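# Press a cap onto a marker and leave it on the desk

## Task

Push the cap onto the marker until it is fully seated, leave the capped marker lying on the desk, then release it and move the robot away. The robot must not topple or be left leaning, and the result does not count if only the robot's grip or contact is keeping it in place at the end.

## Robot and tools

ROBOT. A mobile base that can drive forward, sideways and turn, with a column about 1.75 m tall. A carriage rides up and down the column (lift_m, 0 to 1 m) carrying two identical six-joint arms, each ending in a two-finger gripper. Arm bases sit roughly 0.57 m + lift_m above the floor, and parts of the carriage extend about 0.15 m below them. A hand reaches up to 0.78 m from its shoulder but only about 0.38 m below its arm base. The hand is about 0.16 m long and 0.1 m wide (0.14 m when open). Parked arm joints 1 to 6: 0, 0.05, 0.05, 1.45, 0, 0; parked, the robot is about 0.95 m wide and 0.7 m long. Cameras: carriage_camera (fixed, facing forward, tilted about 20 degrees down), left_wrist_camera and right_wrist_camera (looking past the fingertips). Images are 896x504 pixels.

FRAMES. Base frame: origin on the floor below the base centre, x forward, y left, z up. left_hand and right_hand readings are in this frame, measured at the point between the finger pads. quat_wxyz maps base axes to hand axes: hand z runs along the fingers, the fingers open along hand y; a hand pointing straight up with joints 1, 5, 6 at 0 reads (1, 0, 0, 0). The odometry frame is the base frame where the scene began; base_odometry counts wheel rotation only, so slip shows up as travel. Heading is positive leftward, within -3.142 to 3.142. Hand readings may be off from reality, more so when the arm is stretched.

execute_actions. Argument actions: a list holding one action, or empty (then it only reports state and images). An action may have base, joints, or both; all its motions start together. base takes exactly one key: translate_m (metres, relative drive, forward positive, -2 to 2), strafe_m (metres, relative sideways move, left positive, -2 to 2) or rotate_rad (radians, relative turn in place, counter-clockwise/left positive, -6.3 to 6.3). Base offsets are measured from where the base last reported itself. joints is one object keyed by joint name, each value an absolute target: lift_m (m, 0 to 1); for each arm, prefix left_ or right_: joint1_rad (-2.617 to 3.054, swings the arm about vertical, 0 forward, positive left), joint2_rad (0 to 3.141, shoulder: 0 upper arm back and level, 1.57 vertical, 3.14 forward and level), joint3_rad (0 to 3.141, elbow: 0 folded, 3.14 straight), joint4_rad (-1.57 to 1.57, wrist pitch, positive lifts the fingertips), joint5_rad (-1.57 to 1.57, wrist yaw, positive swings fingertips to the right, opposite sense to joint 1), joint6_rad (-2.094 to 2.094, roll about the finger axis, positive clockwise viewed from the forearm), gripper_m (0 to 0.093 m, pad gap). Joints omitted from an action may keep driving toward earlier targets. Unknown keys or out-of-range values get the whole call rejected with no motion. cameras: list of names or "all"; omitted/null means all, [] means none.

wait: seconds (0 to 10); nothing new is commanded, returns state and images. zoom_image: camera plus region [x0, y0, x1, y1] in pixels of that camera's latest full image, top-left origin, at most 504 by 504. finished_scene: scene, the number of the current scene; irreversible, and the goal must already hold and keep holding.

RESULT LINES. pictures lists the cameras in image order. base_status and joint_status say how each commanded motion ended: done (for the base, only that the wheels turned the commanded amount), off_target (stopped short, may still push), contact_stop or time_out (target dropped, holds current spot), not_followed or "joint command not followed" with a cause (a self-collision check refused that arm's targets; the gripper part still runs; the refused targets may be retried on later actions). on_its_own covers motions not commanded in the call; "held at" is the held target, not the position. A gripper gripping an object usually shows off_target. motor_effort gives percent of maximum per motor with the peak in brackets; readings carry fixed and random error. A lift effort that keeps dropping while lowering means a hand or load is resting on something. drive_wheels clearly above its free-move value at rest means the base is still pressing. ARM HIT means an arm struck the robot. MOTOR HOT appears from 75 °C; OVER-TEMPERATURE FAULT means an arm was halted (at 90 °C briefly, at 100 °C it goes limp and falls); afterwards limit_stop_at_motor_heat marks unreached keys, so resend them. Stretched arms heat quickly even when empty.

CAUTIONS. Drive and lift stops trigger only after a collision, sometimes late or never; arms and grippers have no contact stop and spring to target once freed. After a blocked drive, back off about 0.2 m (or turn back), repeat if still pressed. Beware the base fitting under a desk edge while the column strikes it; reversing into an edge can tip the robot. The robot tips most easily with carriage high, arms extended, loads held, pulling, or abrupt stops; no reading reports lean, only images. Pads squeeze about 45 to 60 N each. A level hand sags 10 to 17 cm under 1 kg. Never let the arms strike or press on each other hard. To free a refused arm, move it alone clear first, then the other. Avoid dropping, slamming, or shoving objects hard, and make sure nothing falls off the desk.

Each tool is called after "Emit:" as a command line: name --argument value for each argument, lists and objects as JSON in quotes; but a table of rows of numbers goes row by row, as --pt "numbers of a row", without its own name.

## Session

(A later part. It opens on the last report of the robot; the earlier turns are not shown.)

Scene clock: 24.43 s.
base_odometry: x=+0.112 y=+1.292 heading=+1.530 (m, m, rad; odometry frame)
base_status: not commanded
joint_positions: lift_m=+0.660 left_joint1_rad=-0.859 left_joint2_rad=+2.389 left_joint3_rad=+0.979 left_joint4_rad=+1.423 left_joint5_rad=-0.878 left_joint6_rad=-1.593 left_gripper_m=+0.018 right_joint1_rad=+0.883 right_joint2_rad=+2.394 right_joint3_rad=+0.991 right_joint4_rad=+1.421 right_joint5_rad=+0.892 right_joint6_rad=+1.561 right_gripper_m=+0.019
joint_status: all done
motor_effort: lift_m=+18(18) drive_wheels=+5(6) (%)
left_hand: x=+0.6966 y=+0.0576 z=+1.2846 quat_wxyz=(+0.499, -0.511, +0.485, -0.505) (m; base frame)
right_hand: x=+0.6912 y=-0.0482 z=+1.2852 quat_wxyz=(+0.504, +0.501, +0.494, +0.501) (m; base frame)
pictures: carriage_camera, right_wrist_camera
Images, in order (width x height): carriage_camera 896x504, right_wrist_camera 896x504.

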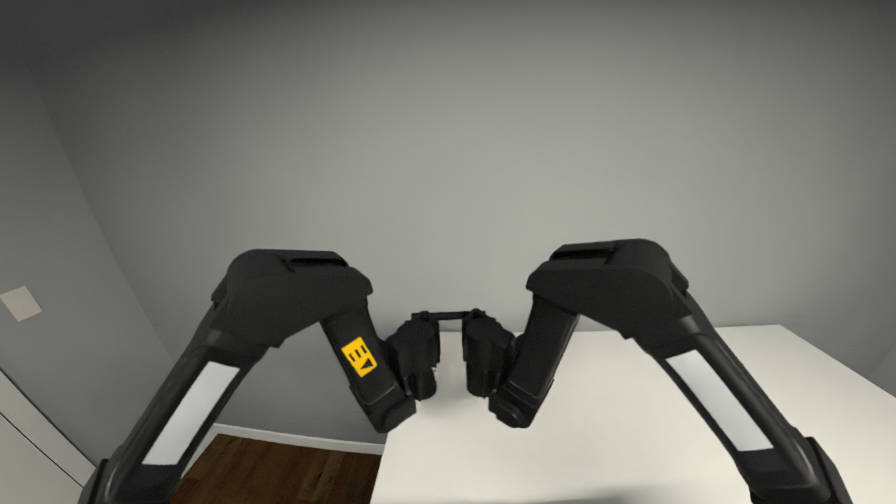

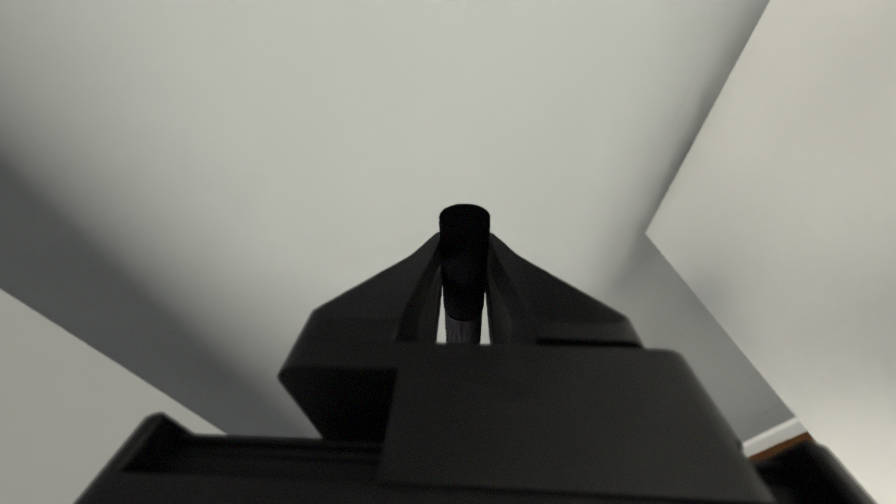

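Emit:
execute_actions --actions '[{"joints": {"left_joint1_rad": -0.89, "left_joint5_rad": -0.80, "right_joint1_rad": 0.915, "right_joint5_rad": 0.81}}]' --cameras '["carriage_camera", "right_wrist_camera"]'

Emit:
zoom_image --camera "right_wrist_camera" --region '[380, 200, 540, 360]'

Scene clock: 25.17 s.
base_odometry: x=+0.112 y=+1.292 heading=+1.530 (m, m, rad; odometry frame)
base_status: not commanded
joint_positions: lift_m=+0.660 left_joint1_rad=-0.860 left_joint2_rad=+2.389 left_joint3_rad=+0.975 left_joint4_rad=+1.427 left_joint5_rad=-0.871 left_joint6_rad=-1.593 left_gripper_m=+0.018 right_joint1_rad=+0.886 right_joint2_rad=+2.394 right_joint3_rad=+0.991 right_joint4_rad=+1.421 right_joint5_rad=+0.882 right_joint6_rad=+1.561 right_gripper_m=+0.019
joint_status: left_joint1_rad off_target (ended at -0.861, target -0.890); left_joint5_rad off_target (ended at -0.871, target -0.800); right_joint1_rad off_target (ended at +0.886, target +0.915); right_joint5_rad off_target (ended at +0.882, target +0.810)
motor_effort: lift_m=+19(18) drive_wheels=+5(5) (%)
left_hand: x=+0.6956 y=+0.0566 z=+1.2841 quat_wxyz=(+0.497, -0.508, +0.487, -0.507) (m; base frame)
right_hand: x=+0.6903 y=-0.0452 z=+1.2852 quat_wxyz=(+0.501, +0.497, +0.497, +0.505) (m; base frame)
pictures: carriage_camera, right_wrist_camera
Images, in order (width x height): carriage_camera 896x504, right_wrist_camera 896x504.

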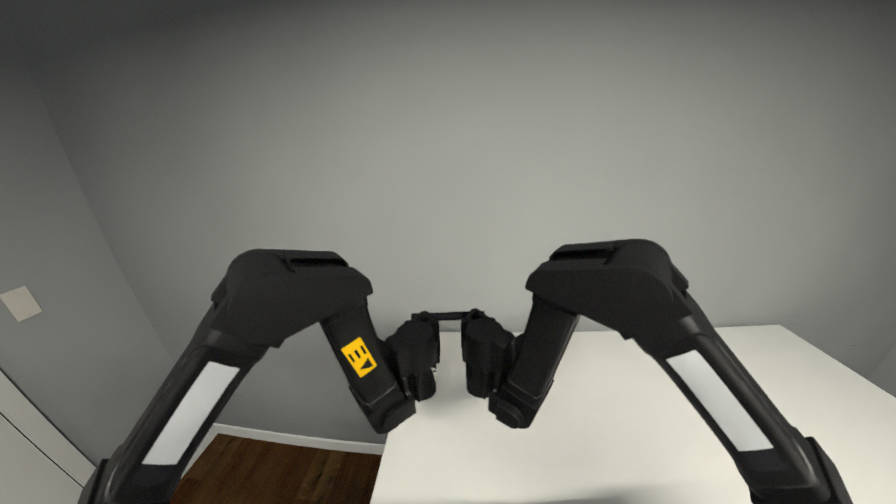

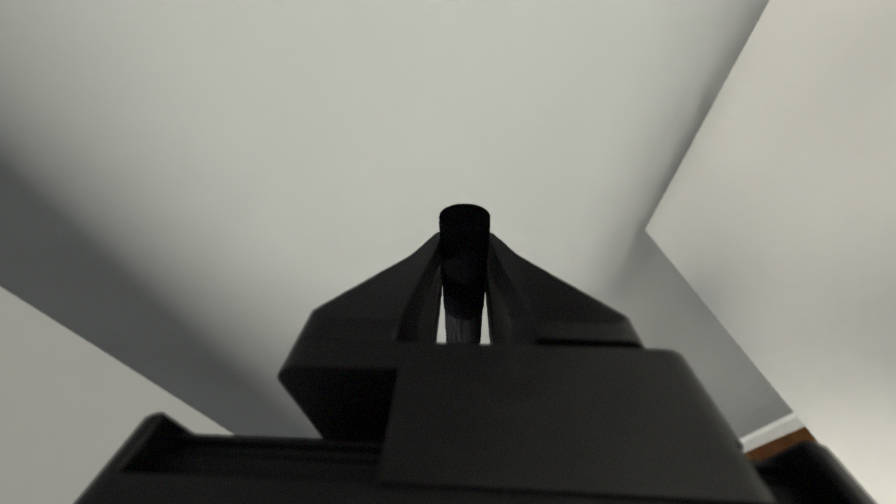

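Region (380, 200, 540, 360) of right_wrist_camera's 896x504 image, scaled by 3.150, with more detail than that image has.

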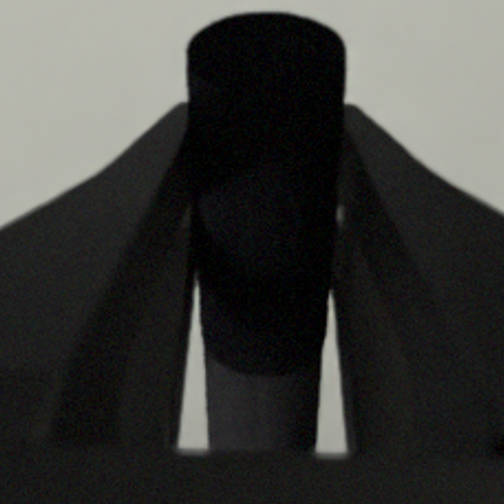

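Emit:
execute_actions --actions '[{"joints": {"left_joint1_rad": -0.856, "left_joint5_rad": -0.872, "right_joint1_rad": 0.88, "right_joint5_rad": 0.883}}]' --cameras '["right_wrist_camera"]'

Emit:
zoom_image --camera "right_wrist_camera" --region '[380, 200, 540, 360]'

Emit:
execute_actions --actions '[{"joints": {"right_gripper_m": 0.06}}]' --cameras '["right_wrist_camera"]'

Emit:
zoom_image --camera "right_wrist_camera" --region '[380, 200, 540, 360]'

Scene clock: 26.07 s.
base_odometry: x=+0.112 y=+1.292 heading=+1.530 (m, m, rad; odometry frame)
base_status: not commanded
joint_positions: lift_m=+0.660 left_joint1_rad=-0.860 left_joint2_rad=+2.389 left_joint3_rad=+0.975 left_joint4_rad=+1.427 left_joint5_rad=-0.874 left_joint6_rad=-1.593 left_gripper_m=+0.018 right_joint1_rad=+0.883 right_joint2_rad=+2.394 right_joint3_rad=+0.991 right_joint4_rad=+1.421 right_joint5_rad=+0.886 right_joint6_rad=+1.561 right_gripper_m=+0.019
joint_status: all done
motor_effort: lift_m=+18(18) drive_wheels=+4(4) (%)
left_hand: x=+0.6957 y=+0.0574 z=+1.2841 quat_wxyz=(+0.498, -0.509, +0.486, -0.506) (m; base frame)
right_hand: x=+0.6911 y=-0.0471 z=+1.2852 quat_wxyz=(+0.502, +0.499, +0.495, +0.503) (m; base frame)
pictures: right_wrist_camera
Images, in order (width x height): right_wrist_camera 896x504.

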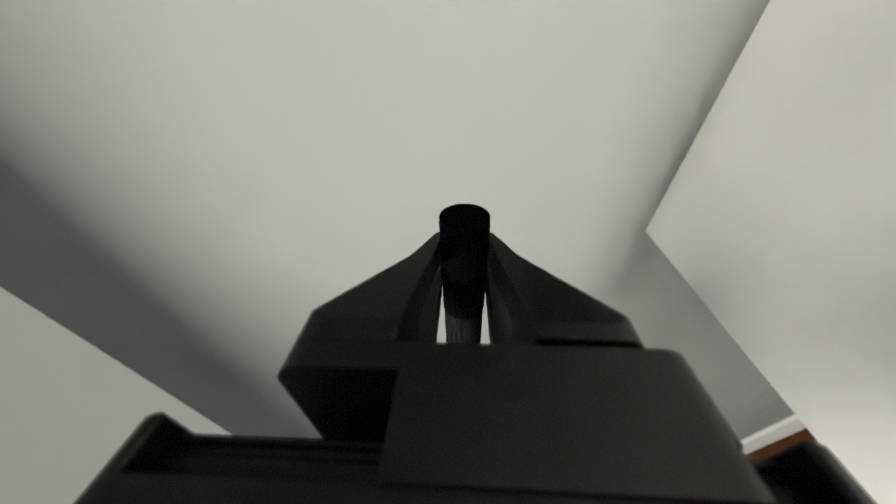

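Region (380, 200, 540, 360) of right_wrist_camera's 896x504 image, scaled by 3.150, with more detail than that image has.

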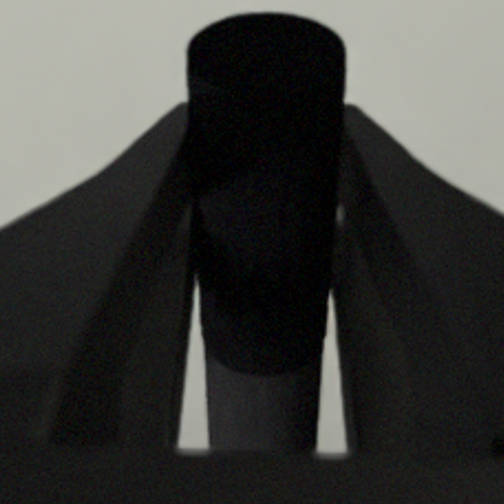

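Scene clock: 26.70 s.
base_odometry: x=+0.112 y=+1.292 heading=+1.530 (m, m, rad; odometry frame)
base_status: not commanded
joint_positions: lift_m=+0.660 left_joint1_rad=-0.860 left_joint2_rad=+2.389 left_joint3_rad=+0.975 left_joint4_rad=+1.427 left_joint5_rad=-0.874 left_joint6_rad=-1.593 left_gripper_m=+0.018 right_joint1_rad=+0.883 right_joint2_rad=+2.394 right_joint3_rad=+0.991 right_joint4_rad=+1.421 right_joint5_rad=+0.886 right_joint6_rad=+1.562 right_gripper_m=+0.060
joint_status: all done
motor_effort: lift_m=+19(18) drive_wheels=+5(5) (%)
left_hand: x=+0.6957 y=+0.0574 z=+1.2841 quat_wxyz=(+0.498, -0.509, +0.486, -0.506) (m; base frame)
right_hand: x=+0.6911 y=-0.0471 z=+1.2852 quat_wxyz=(+0.502, +0.499, +0.495, +0.503) (m; base frame)
pictures: right_wrist_camera
Images, in order (width x height): right_wrist_camera 896x504.

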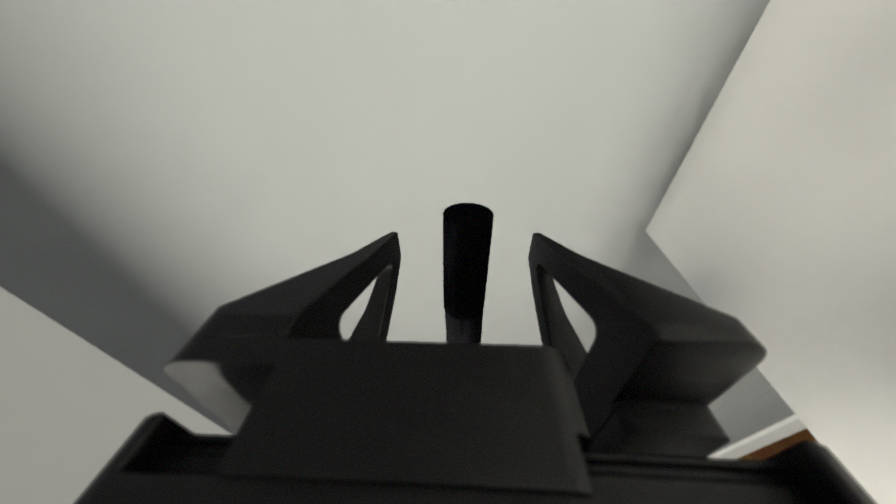

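Region (380, 200, 540, 360) of right_wrist_camera's 896x504 image, scaled by 3.150, with more detail than that image has.

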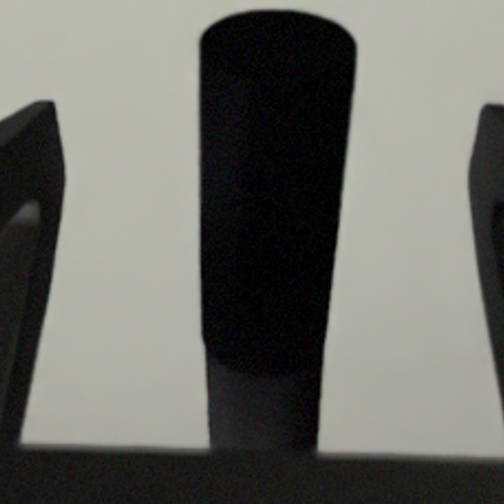

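Emit:
execute_actions --actions '[{"joints": {"right_joint1_rad": 0.3, "right_joint5_rad": 0.5}}]' --cameras '[]'

Emit:
execute_actions --actions '[{"joints": {"left_joint1_rad": -0.95, "left_joint2_rad": 2.74, "left_joint3_rad": 1.76, "left_joint4_rad": -0.573, "left_joint5_rad": 0.0, "left_joint6_rad": -1.9, "right_joint1_rad": 0.0, "right_joint2_rad": 0.05, "right_joint3_rad": 0.05, "right_joint4_rad": 1.45, "right_joint5_rad": 0.0, "right_joint6_rad": 0.0}}]' --cameras '["carriage_camera", "left_wrist_camera"]'

Scene clock: 28.03 s.
base_odometry: x=+0.112 y=+1.292 heading=+1.530 (m, m, rad; odometry frame)
base_status: not commanded
joint_positions: lift_m=+0.660 left_joint1_rad=-0.860 left_joint2_rad=+2.389 left_joint3_rad=+0.975 left_joint4_rad=+1.427 left_joint5_rad=-0.874 left_joint6_rad=-1.593 left_gripper_m=+0.018 right_joint1_rad=+0.294 right_joint2_rad=+2.394 right_joint3_rad=+0.991 right_joint4_rad=+1.421 right_joint5_rad=+0.508 right_joint6_rad=+1.562 right_gripper_m=+0.060
joint_status: all done
motor_effort: lift_m=+18(18) drive_wheels=+5(5) (%)
left_hand: x=+0.6957 y=+0.0574 z=+1.2841 quat_wxyz=(+0.498, -0.509, +0.486, -0.506) (m; base frame)
right_hand: x=+0.8121 y=-0.2700 z=+1.2859 quat_wxyz=(+0.555, +0.546, +0.441, +0.447) (m; base frame)
pictures: none
No camera images: the call's "cameras" was empty. Leave "cameras" out to get every camera's image.

Scene clock: 30.23 s.
base_odometry: x=+0.112 y=+1.292 heading=+1.530 (m, m, rad; odometry frame)
base_status: not commanded
joint_positions: lift_m=+0.660 left_joint1_rad=-0.956 left_joint2_rad=+2.752 left_joint3_rad=+1.747 left_joint4_rad=-0.569 left_joint5_rad=-0.005 left_joint6_rad=-1.894 left_gripper_m=+0.018 right_joint1_rad=-0.006 right_joint2_rad=+0.066 right_joint3_rad=+0.071 right_joint4_rad=+1.449 right_joint5_rad=+0.007 right_joint6_rad=+0.009 right_gripper_m=+0.060
joint_status: all done
motor_effort: lift_m=+18(18) drive_wheels=-9(9) (%)
left_hand: x=+0.5310 y=-0.0173 z=+1.0140 quat_wxyz=(+0.002, -0.452, +0.892, +0.002) (m; base frame)
right_hand: x=+0.3030 y=-0.3474 z=+1.6571 quat_wxyz=(+0.998, +0.004, +0.058, +0.001) (m; base frame)
pictures: carriage_camera, left_wrist_camera
Images, in order (width x height): carriage_camera 896x504, left_wrist_camera 896x504.

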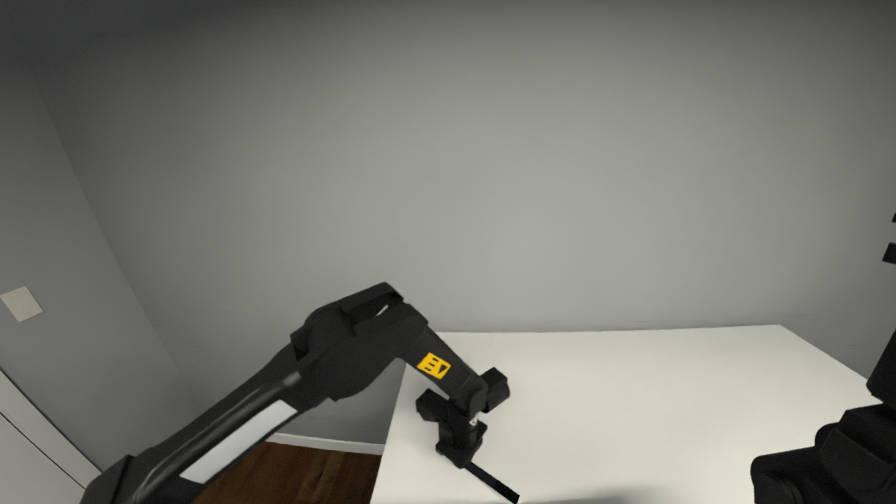

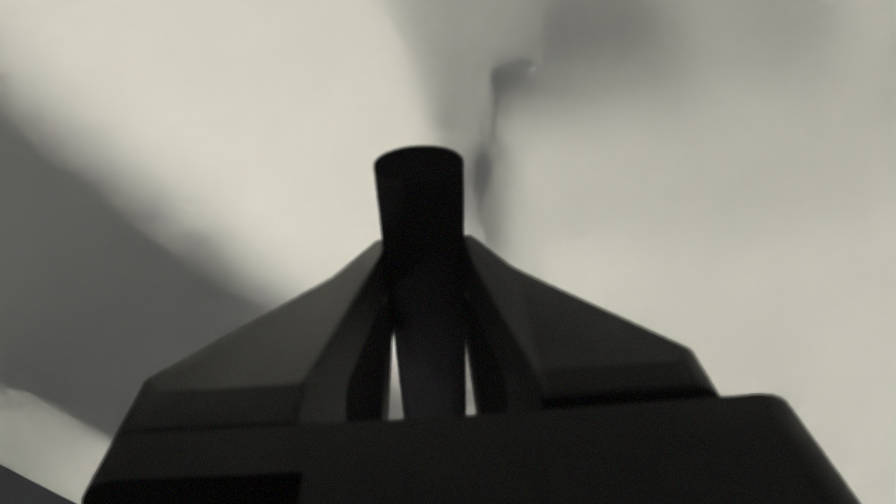

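Emit:
execute_actions --actions '[{"joints": {"lift_m": 0.622}}]' --cameras '[]'

Emit:
execute_actions --actions '[{"joints": {"left_gripper_m": 0.06}}]' --cameras '["left_wrist_camera"]'

Emit:
execute_actions --actions '[{"joints": {"lift_m": 0.68}}]' --cameras '[]'

Emit:
execute_actions --actions '[{"base": {"translate_m": -0.2}, "joints": {"left_joint1_rad": 0.0, "left_joint2_rad": 0.05, "left_joint3_rad": 0.05, "left_joint4_rad": 1.45, "left_joint5_rad": 0.0, "left_joint6_rad": 0.0}}]' --cameras '["carriage_camera"]'

Emit:
zoom_image --camera "carriage_camera" --region '[420, 360, 560, 470]'

Scene clock: 31.07 s.
base_odometry: x=+0.112 y=+1.292 heading=+1.530 (m, m, rad; odometry frame)
base_status: not commanded
joint_positions: lift_m=+0.622 left_joint1_rad=-0.956 left_joint2_rad=+2.754 left_joint3_rad=+1.747 left_joint4_rad=-0.572 left_joint5_rad=-0.001 left_joint6_rad=-1.894 left_gripper_m=+0.018 right_joint1_rad=-0.006 right_joint2_rad=+0.066 right_joint3_rad=+0.067 right_joint4_rad=+1.449 right_joint5_rad=+0.006 right_joint6_rad=+0.009 right_gripper_m=+0.060
joint_status: all done
motor_effort: lift_m=+17(17) drive_wheels=-8(9) (%)
left_hand: x=+0.5295 y=-0.0164 z=+0.9752 quat_wxyz=(+0.000, -0.452, +0.892, +0.004) (m; base frame)
right_hand: x=+0.3044 y=-0.3472 z=+1.6181 quat_wxyz=(+0.998, +0.003, +0.061, +0.001) (m; base frame)
pictures: none
No camera images: the call's "cameras" was empty. Leave "cameras" out to get every camera's image.

Scene clock: 31.70 s.
base_odometry: x=+0.112 y=+1.292 heading=+1.530 (m, m, rad; odometry frame)
base_status: not commanded
joint_positions: lift_m=+0.622 left_joint1_rad=-0.956 left_joint2_rad=+2.754 left_joint3_rad=+1.747 left_joint4_rad=-0.572 left_joint5_rad=-0.001 left_joint6_rad=-1.894 left_gripper_m=+0.060 right_joint1_rad=-0.006 right_joint2_rad=+0.066 right_joint3_rad=+0.067 right_joint4_rad=+1.449 right_joint5_rad=+0.006 right_joint6_rad=+0.009 right_gripper_m=+0.060
joint_status: all done
motor_effort: lift_m=+17(17) drive_wheels=-9(8) (%)
left_hand: x=+0.5295 y=-0.0164 z=+0.9752 quat_wxyz=(+0.000, -0.452, +0.892, +0.004) (m; base frame)
right_hand: x=+0.3044 y=-0.3472 z=+1.6181 quat_wxyz=(+0.998, +0.003, +0.061, +0.001) (m; base frame)
pictures: left_wrist_camera
Images, in order (width x height): left_wrist_camera 896x504.

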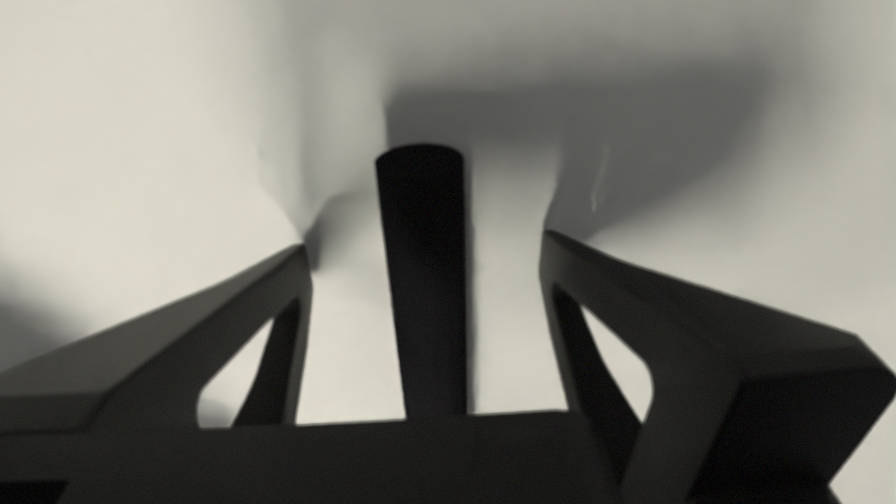

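Scene clock: 32.47 s.
base_odometry: x=+0.112 y=+1.292 heading=+1.530 (m, m, rad; odometry frame)
base_status: not commanded
joint_positions: lift_m=+0.680 left_joint1_rad=-0.956 left_joint2_rad=+2.746 left_joint3_rad=+1.747 left_joint4_rad=-0.574 left_joint5_rad=-0.001 left_joint6_rad=-1.894 left_gripper_m=+0.060 right_joint1_rad=-0.006 right_joint2_rad=+0.066 right_joint3_rad=+0.067 right_joint4_rad=+1.449 right_joint5_rad=+0.004 right_joint6_rad=+0.009 right_gripper_m=+0.060
joint_status: all done
motor_effort: lift_m=+19(23) drive_wheels=-8(8) (%)
left_hand: x=+0.5308 y=-0.0183 z=+1.0364 quat_wxyz=(+0.000, -0.452, +0.892, +0.001) (m; base frame)
right_hand: x=+0.3043 y=-0.3470 z=+1.6758 quat_wxyz=(+0.998, +0.003, +0.060, +0.001) (m; base frame)
pictures: none
No camera images: the call's "cameras" was empty. Leave "cameras" out to get every camera's image.

Scene clock: 34.83 s.
base_odometry: x=+0.104 y=+1.092 heading=+1.529 (m, m, rad; odometry frame)
base_status: done
joint_positions: lift_m=+0.680 left_joint1_rad=-0.004 left_joint2_rad=+0.059 left_joint3_rad=+0.064 left_joint4_rad=+1.453 left_joint5_rad=-0.006 left_joint6_rad=-0.006 left_gripper_m=+0.060 right_joint1_rad=-0.006 right_joint2_rad=+0.066 right_joint3_rad=+0.067 right_joint4_rad=+1.450 right_joint5_rad=+0.004 right_joint6_rad=+0.009 right_gripper_m=+0.060
joint_status: all done
motor_effort: lift_m=+18(19) drive_wheels=+6(17) (%)
left_hand: x=+0.3019 y=+0.3470 z=+1.6752 quat_wxyz=(+0.998, -0.003, +0.056, -0.005) (m; base frame)
right_hand: x=+0.3042 y=-0.3470 z=+1.6758 quat_wxyz=(+0.998, +0.003, +0.060, +0.001) (m; base frame)
pictures: carriage_camera
Images, in order (width x height): carriage_camera 896x504.

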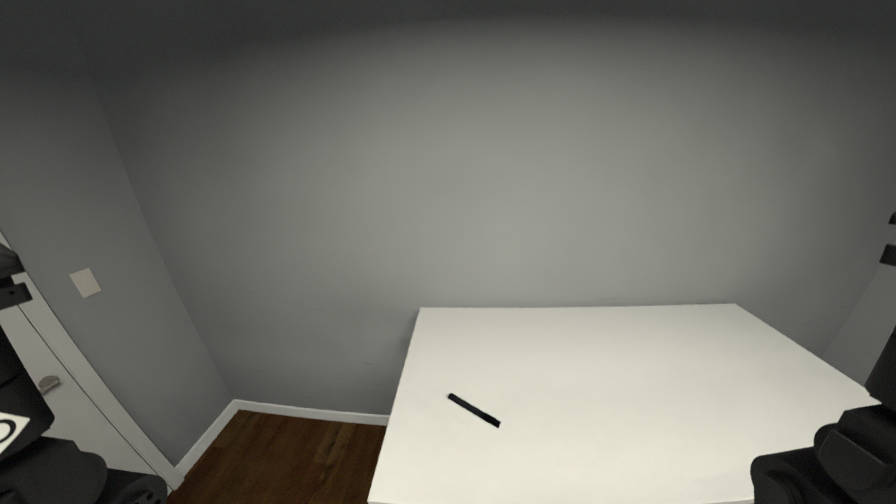

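Region (420, 360, 560, 470) of carriage_camera's 896x504 image, scaled by 3.600, with more detail than that image has; it fills the top 396 rows of this view, and the rest is white.

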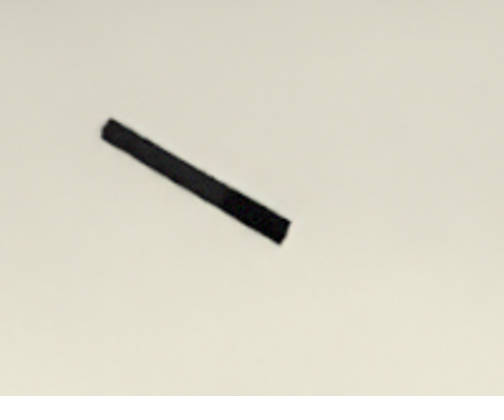

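Emit:
execute_actions --actions '[]'

Scene clock: 35.00 s.
base_odometry: x=+0.104 y=+1.092 heading=+1.529 (m, m, rad; odometry frame)
base_status: done
joint_positions: lift_m=+0.680 left_joint1_rad=-0.004 left_joint2_rad=+0.059 left_joint3_rad=+0.064 left_joint4_rad=+1.453 left_joint5_rad=-0.006 left_joint6_rad=-0.006 left_gripper_m=+0.060 right_joint1_rad=-0.006 right_joint2_rad=+0.066 right_joint3_rad=+0.067 right_joint4_rad=+1.450 right_joint5_rad=+0.004 right_joint6_rad=+0.009 right_gripper_m=+0.060
joint_status: all done
motor_effort: lift_m=+18(19) drive_wheels=+6(17) (%)
left_hand: x=+0.3019 y=+0.3470 z=+1.6752 quat_wxyz=(+0.998, -0.003, +0.056, -0.005) (m; base frame)
right_hand: x=+0.3042 y=-0.3470 z=+1.6758 quat_wxyz=(+0.998, +0.003, +0.060, +0.001) (m; base frame)
pictures: carriage_camera, left_wrist_camera, right_wrist_camera
Images, in order (width x height): carriage_camera 896x504, left_wrist_camera 896x504, right_wrist_camera 896x504.

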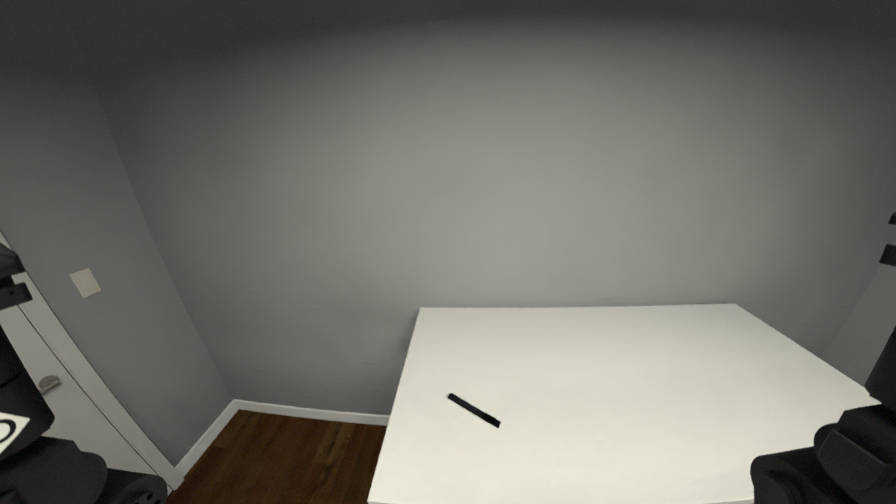

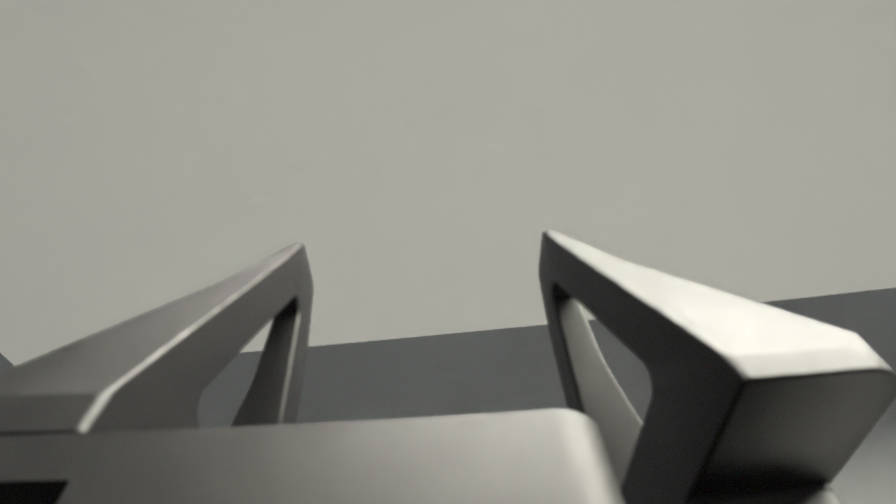

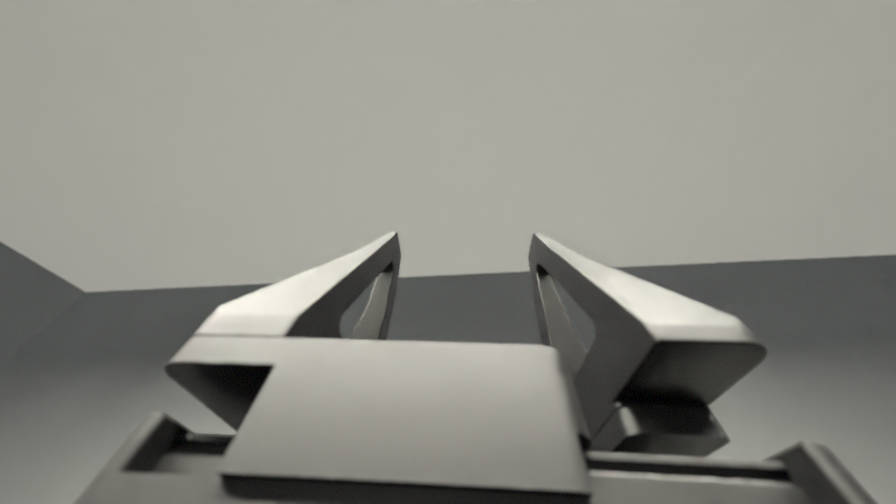

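Emit:
zoom_image --camera "carriage_camera" --region '[430, 375, 520, 445]'

Region (430, 375, 520, 445) of carriage_camera's 896x504 image, scaled by 5.600, with more detail than that image has.

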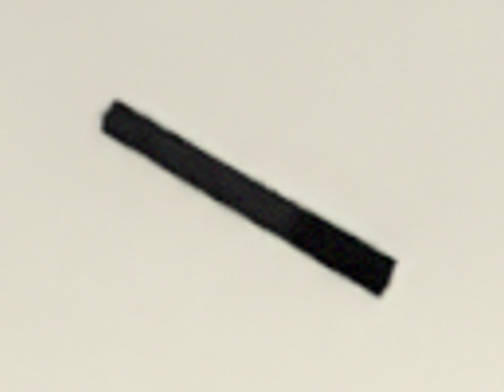

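The capped marker lies on the desk with no visible gap, and the robot is clear of it.

Emit:
finished_scene --scene 2

The scene is finished: the task was done.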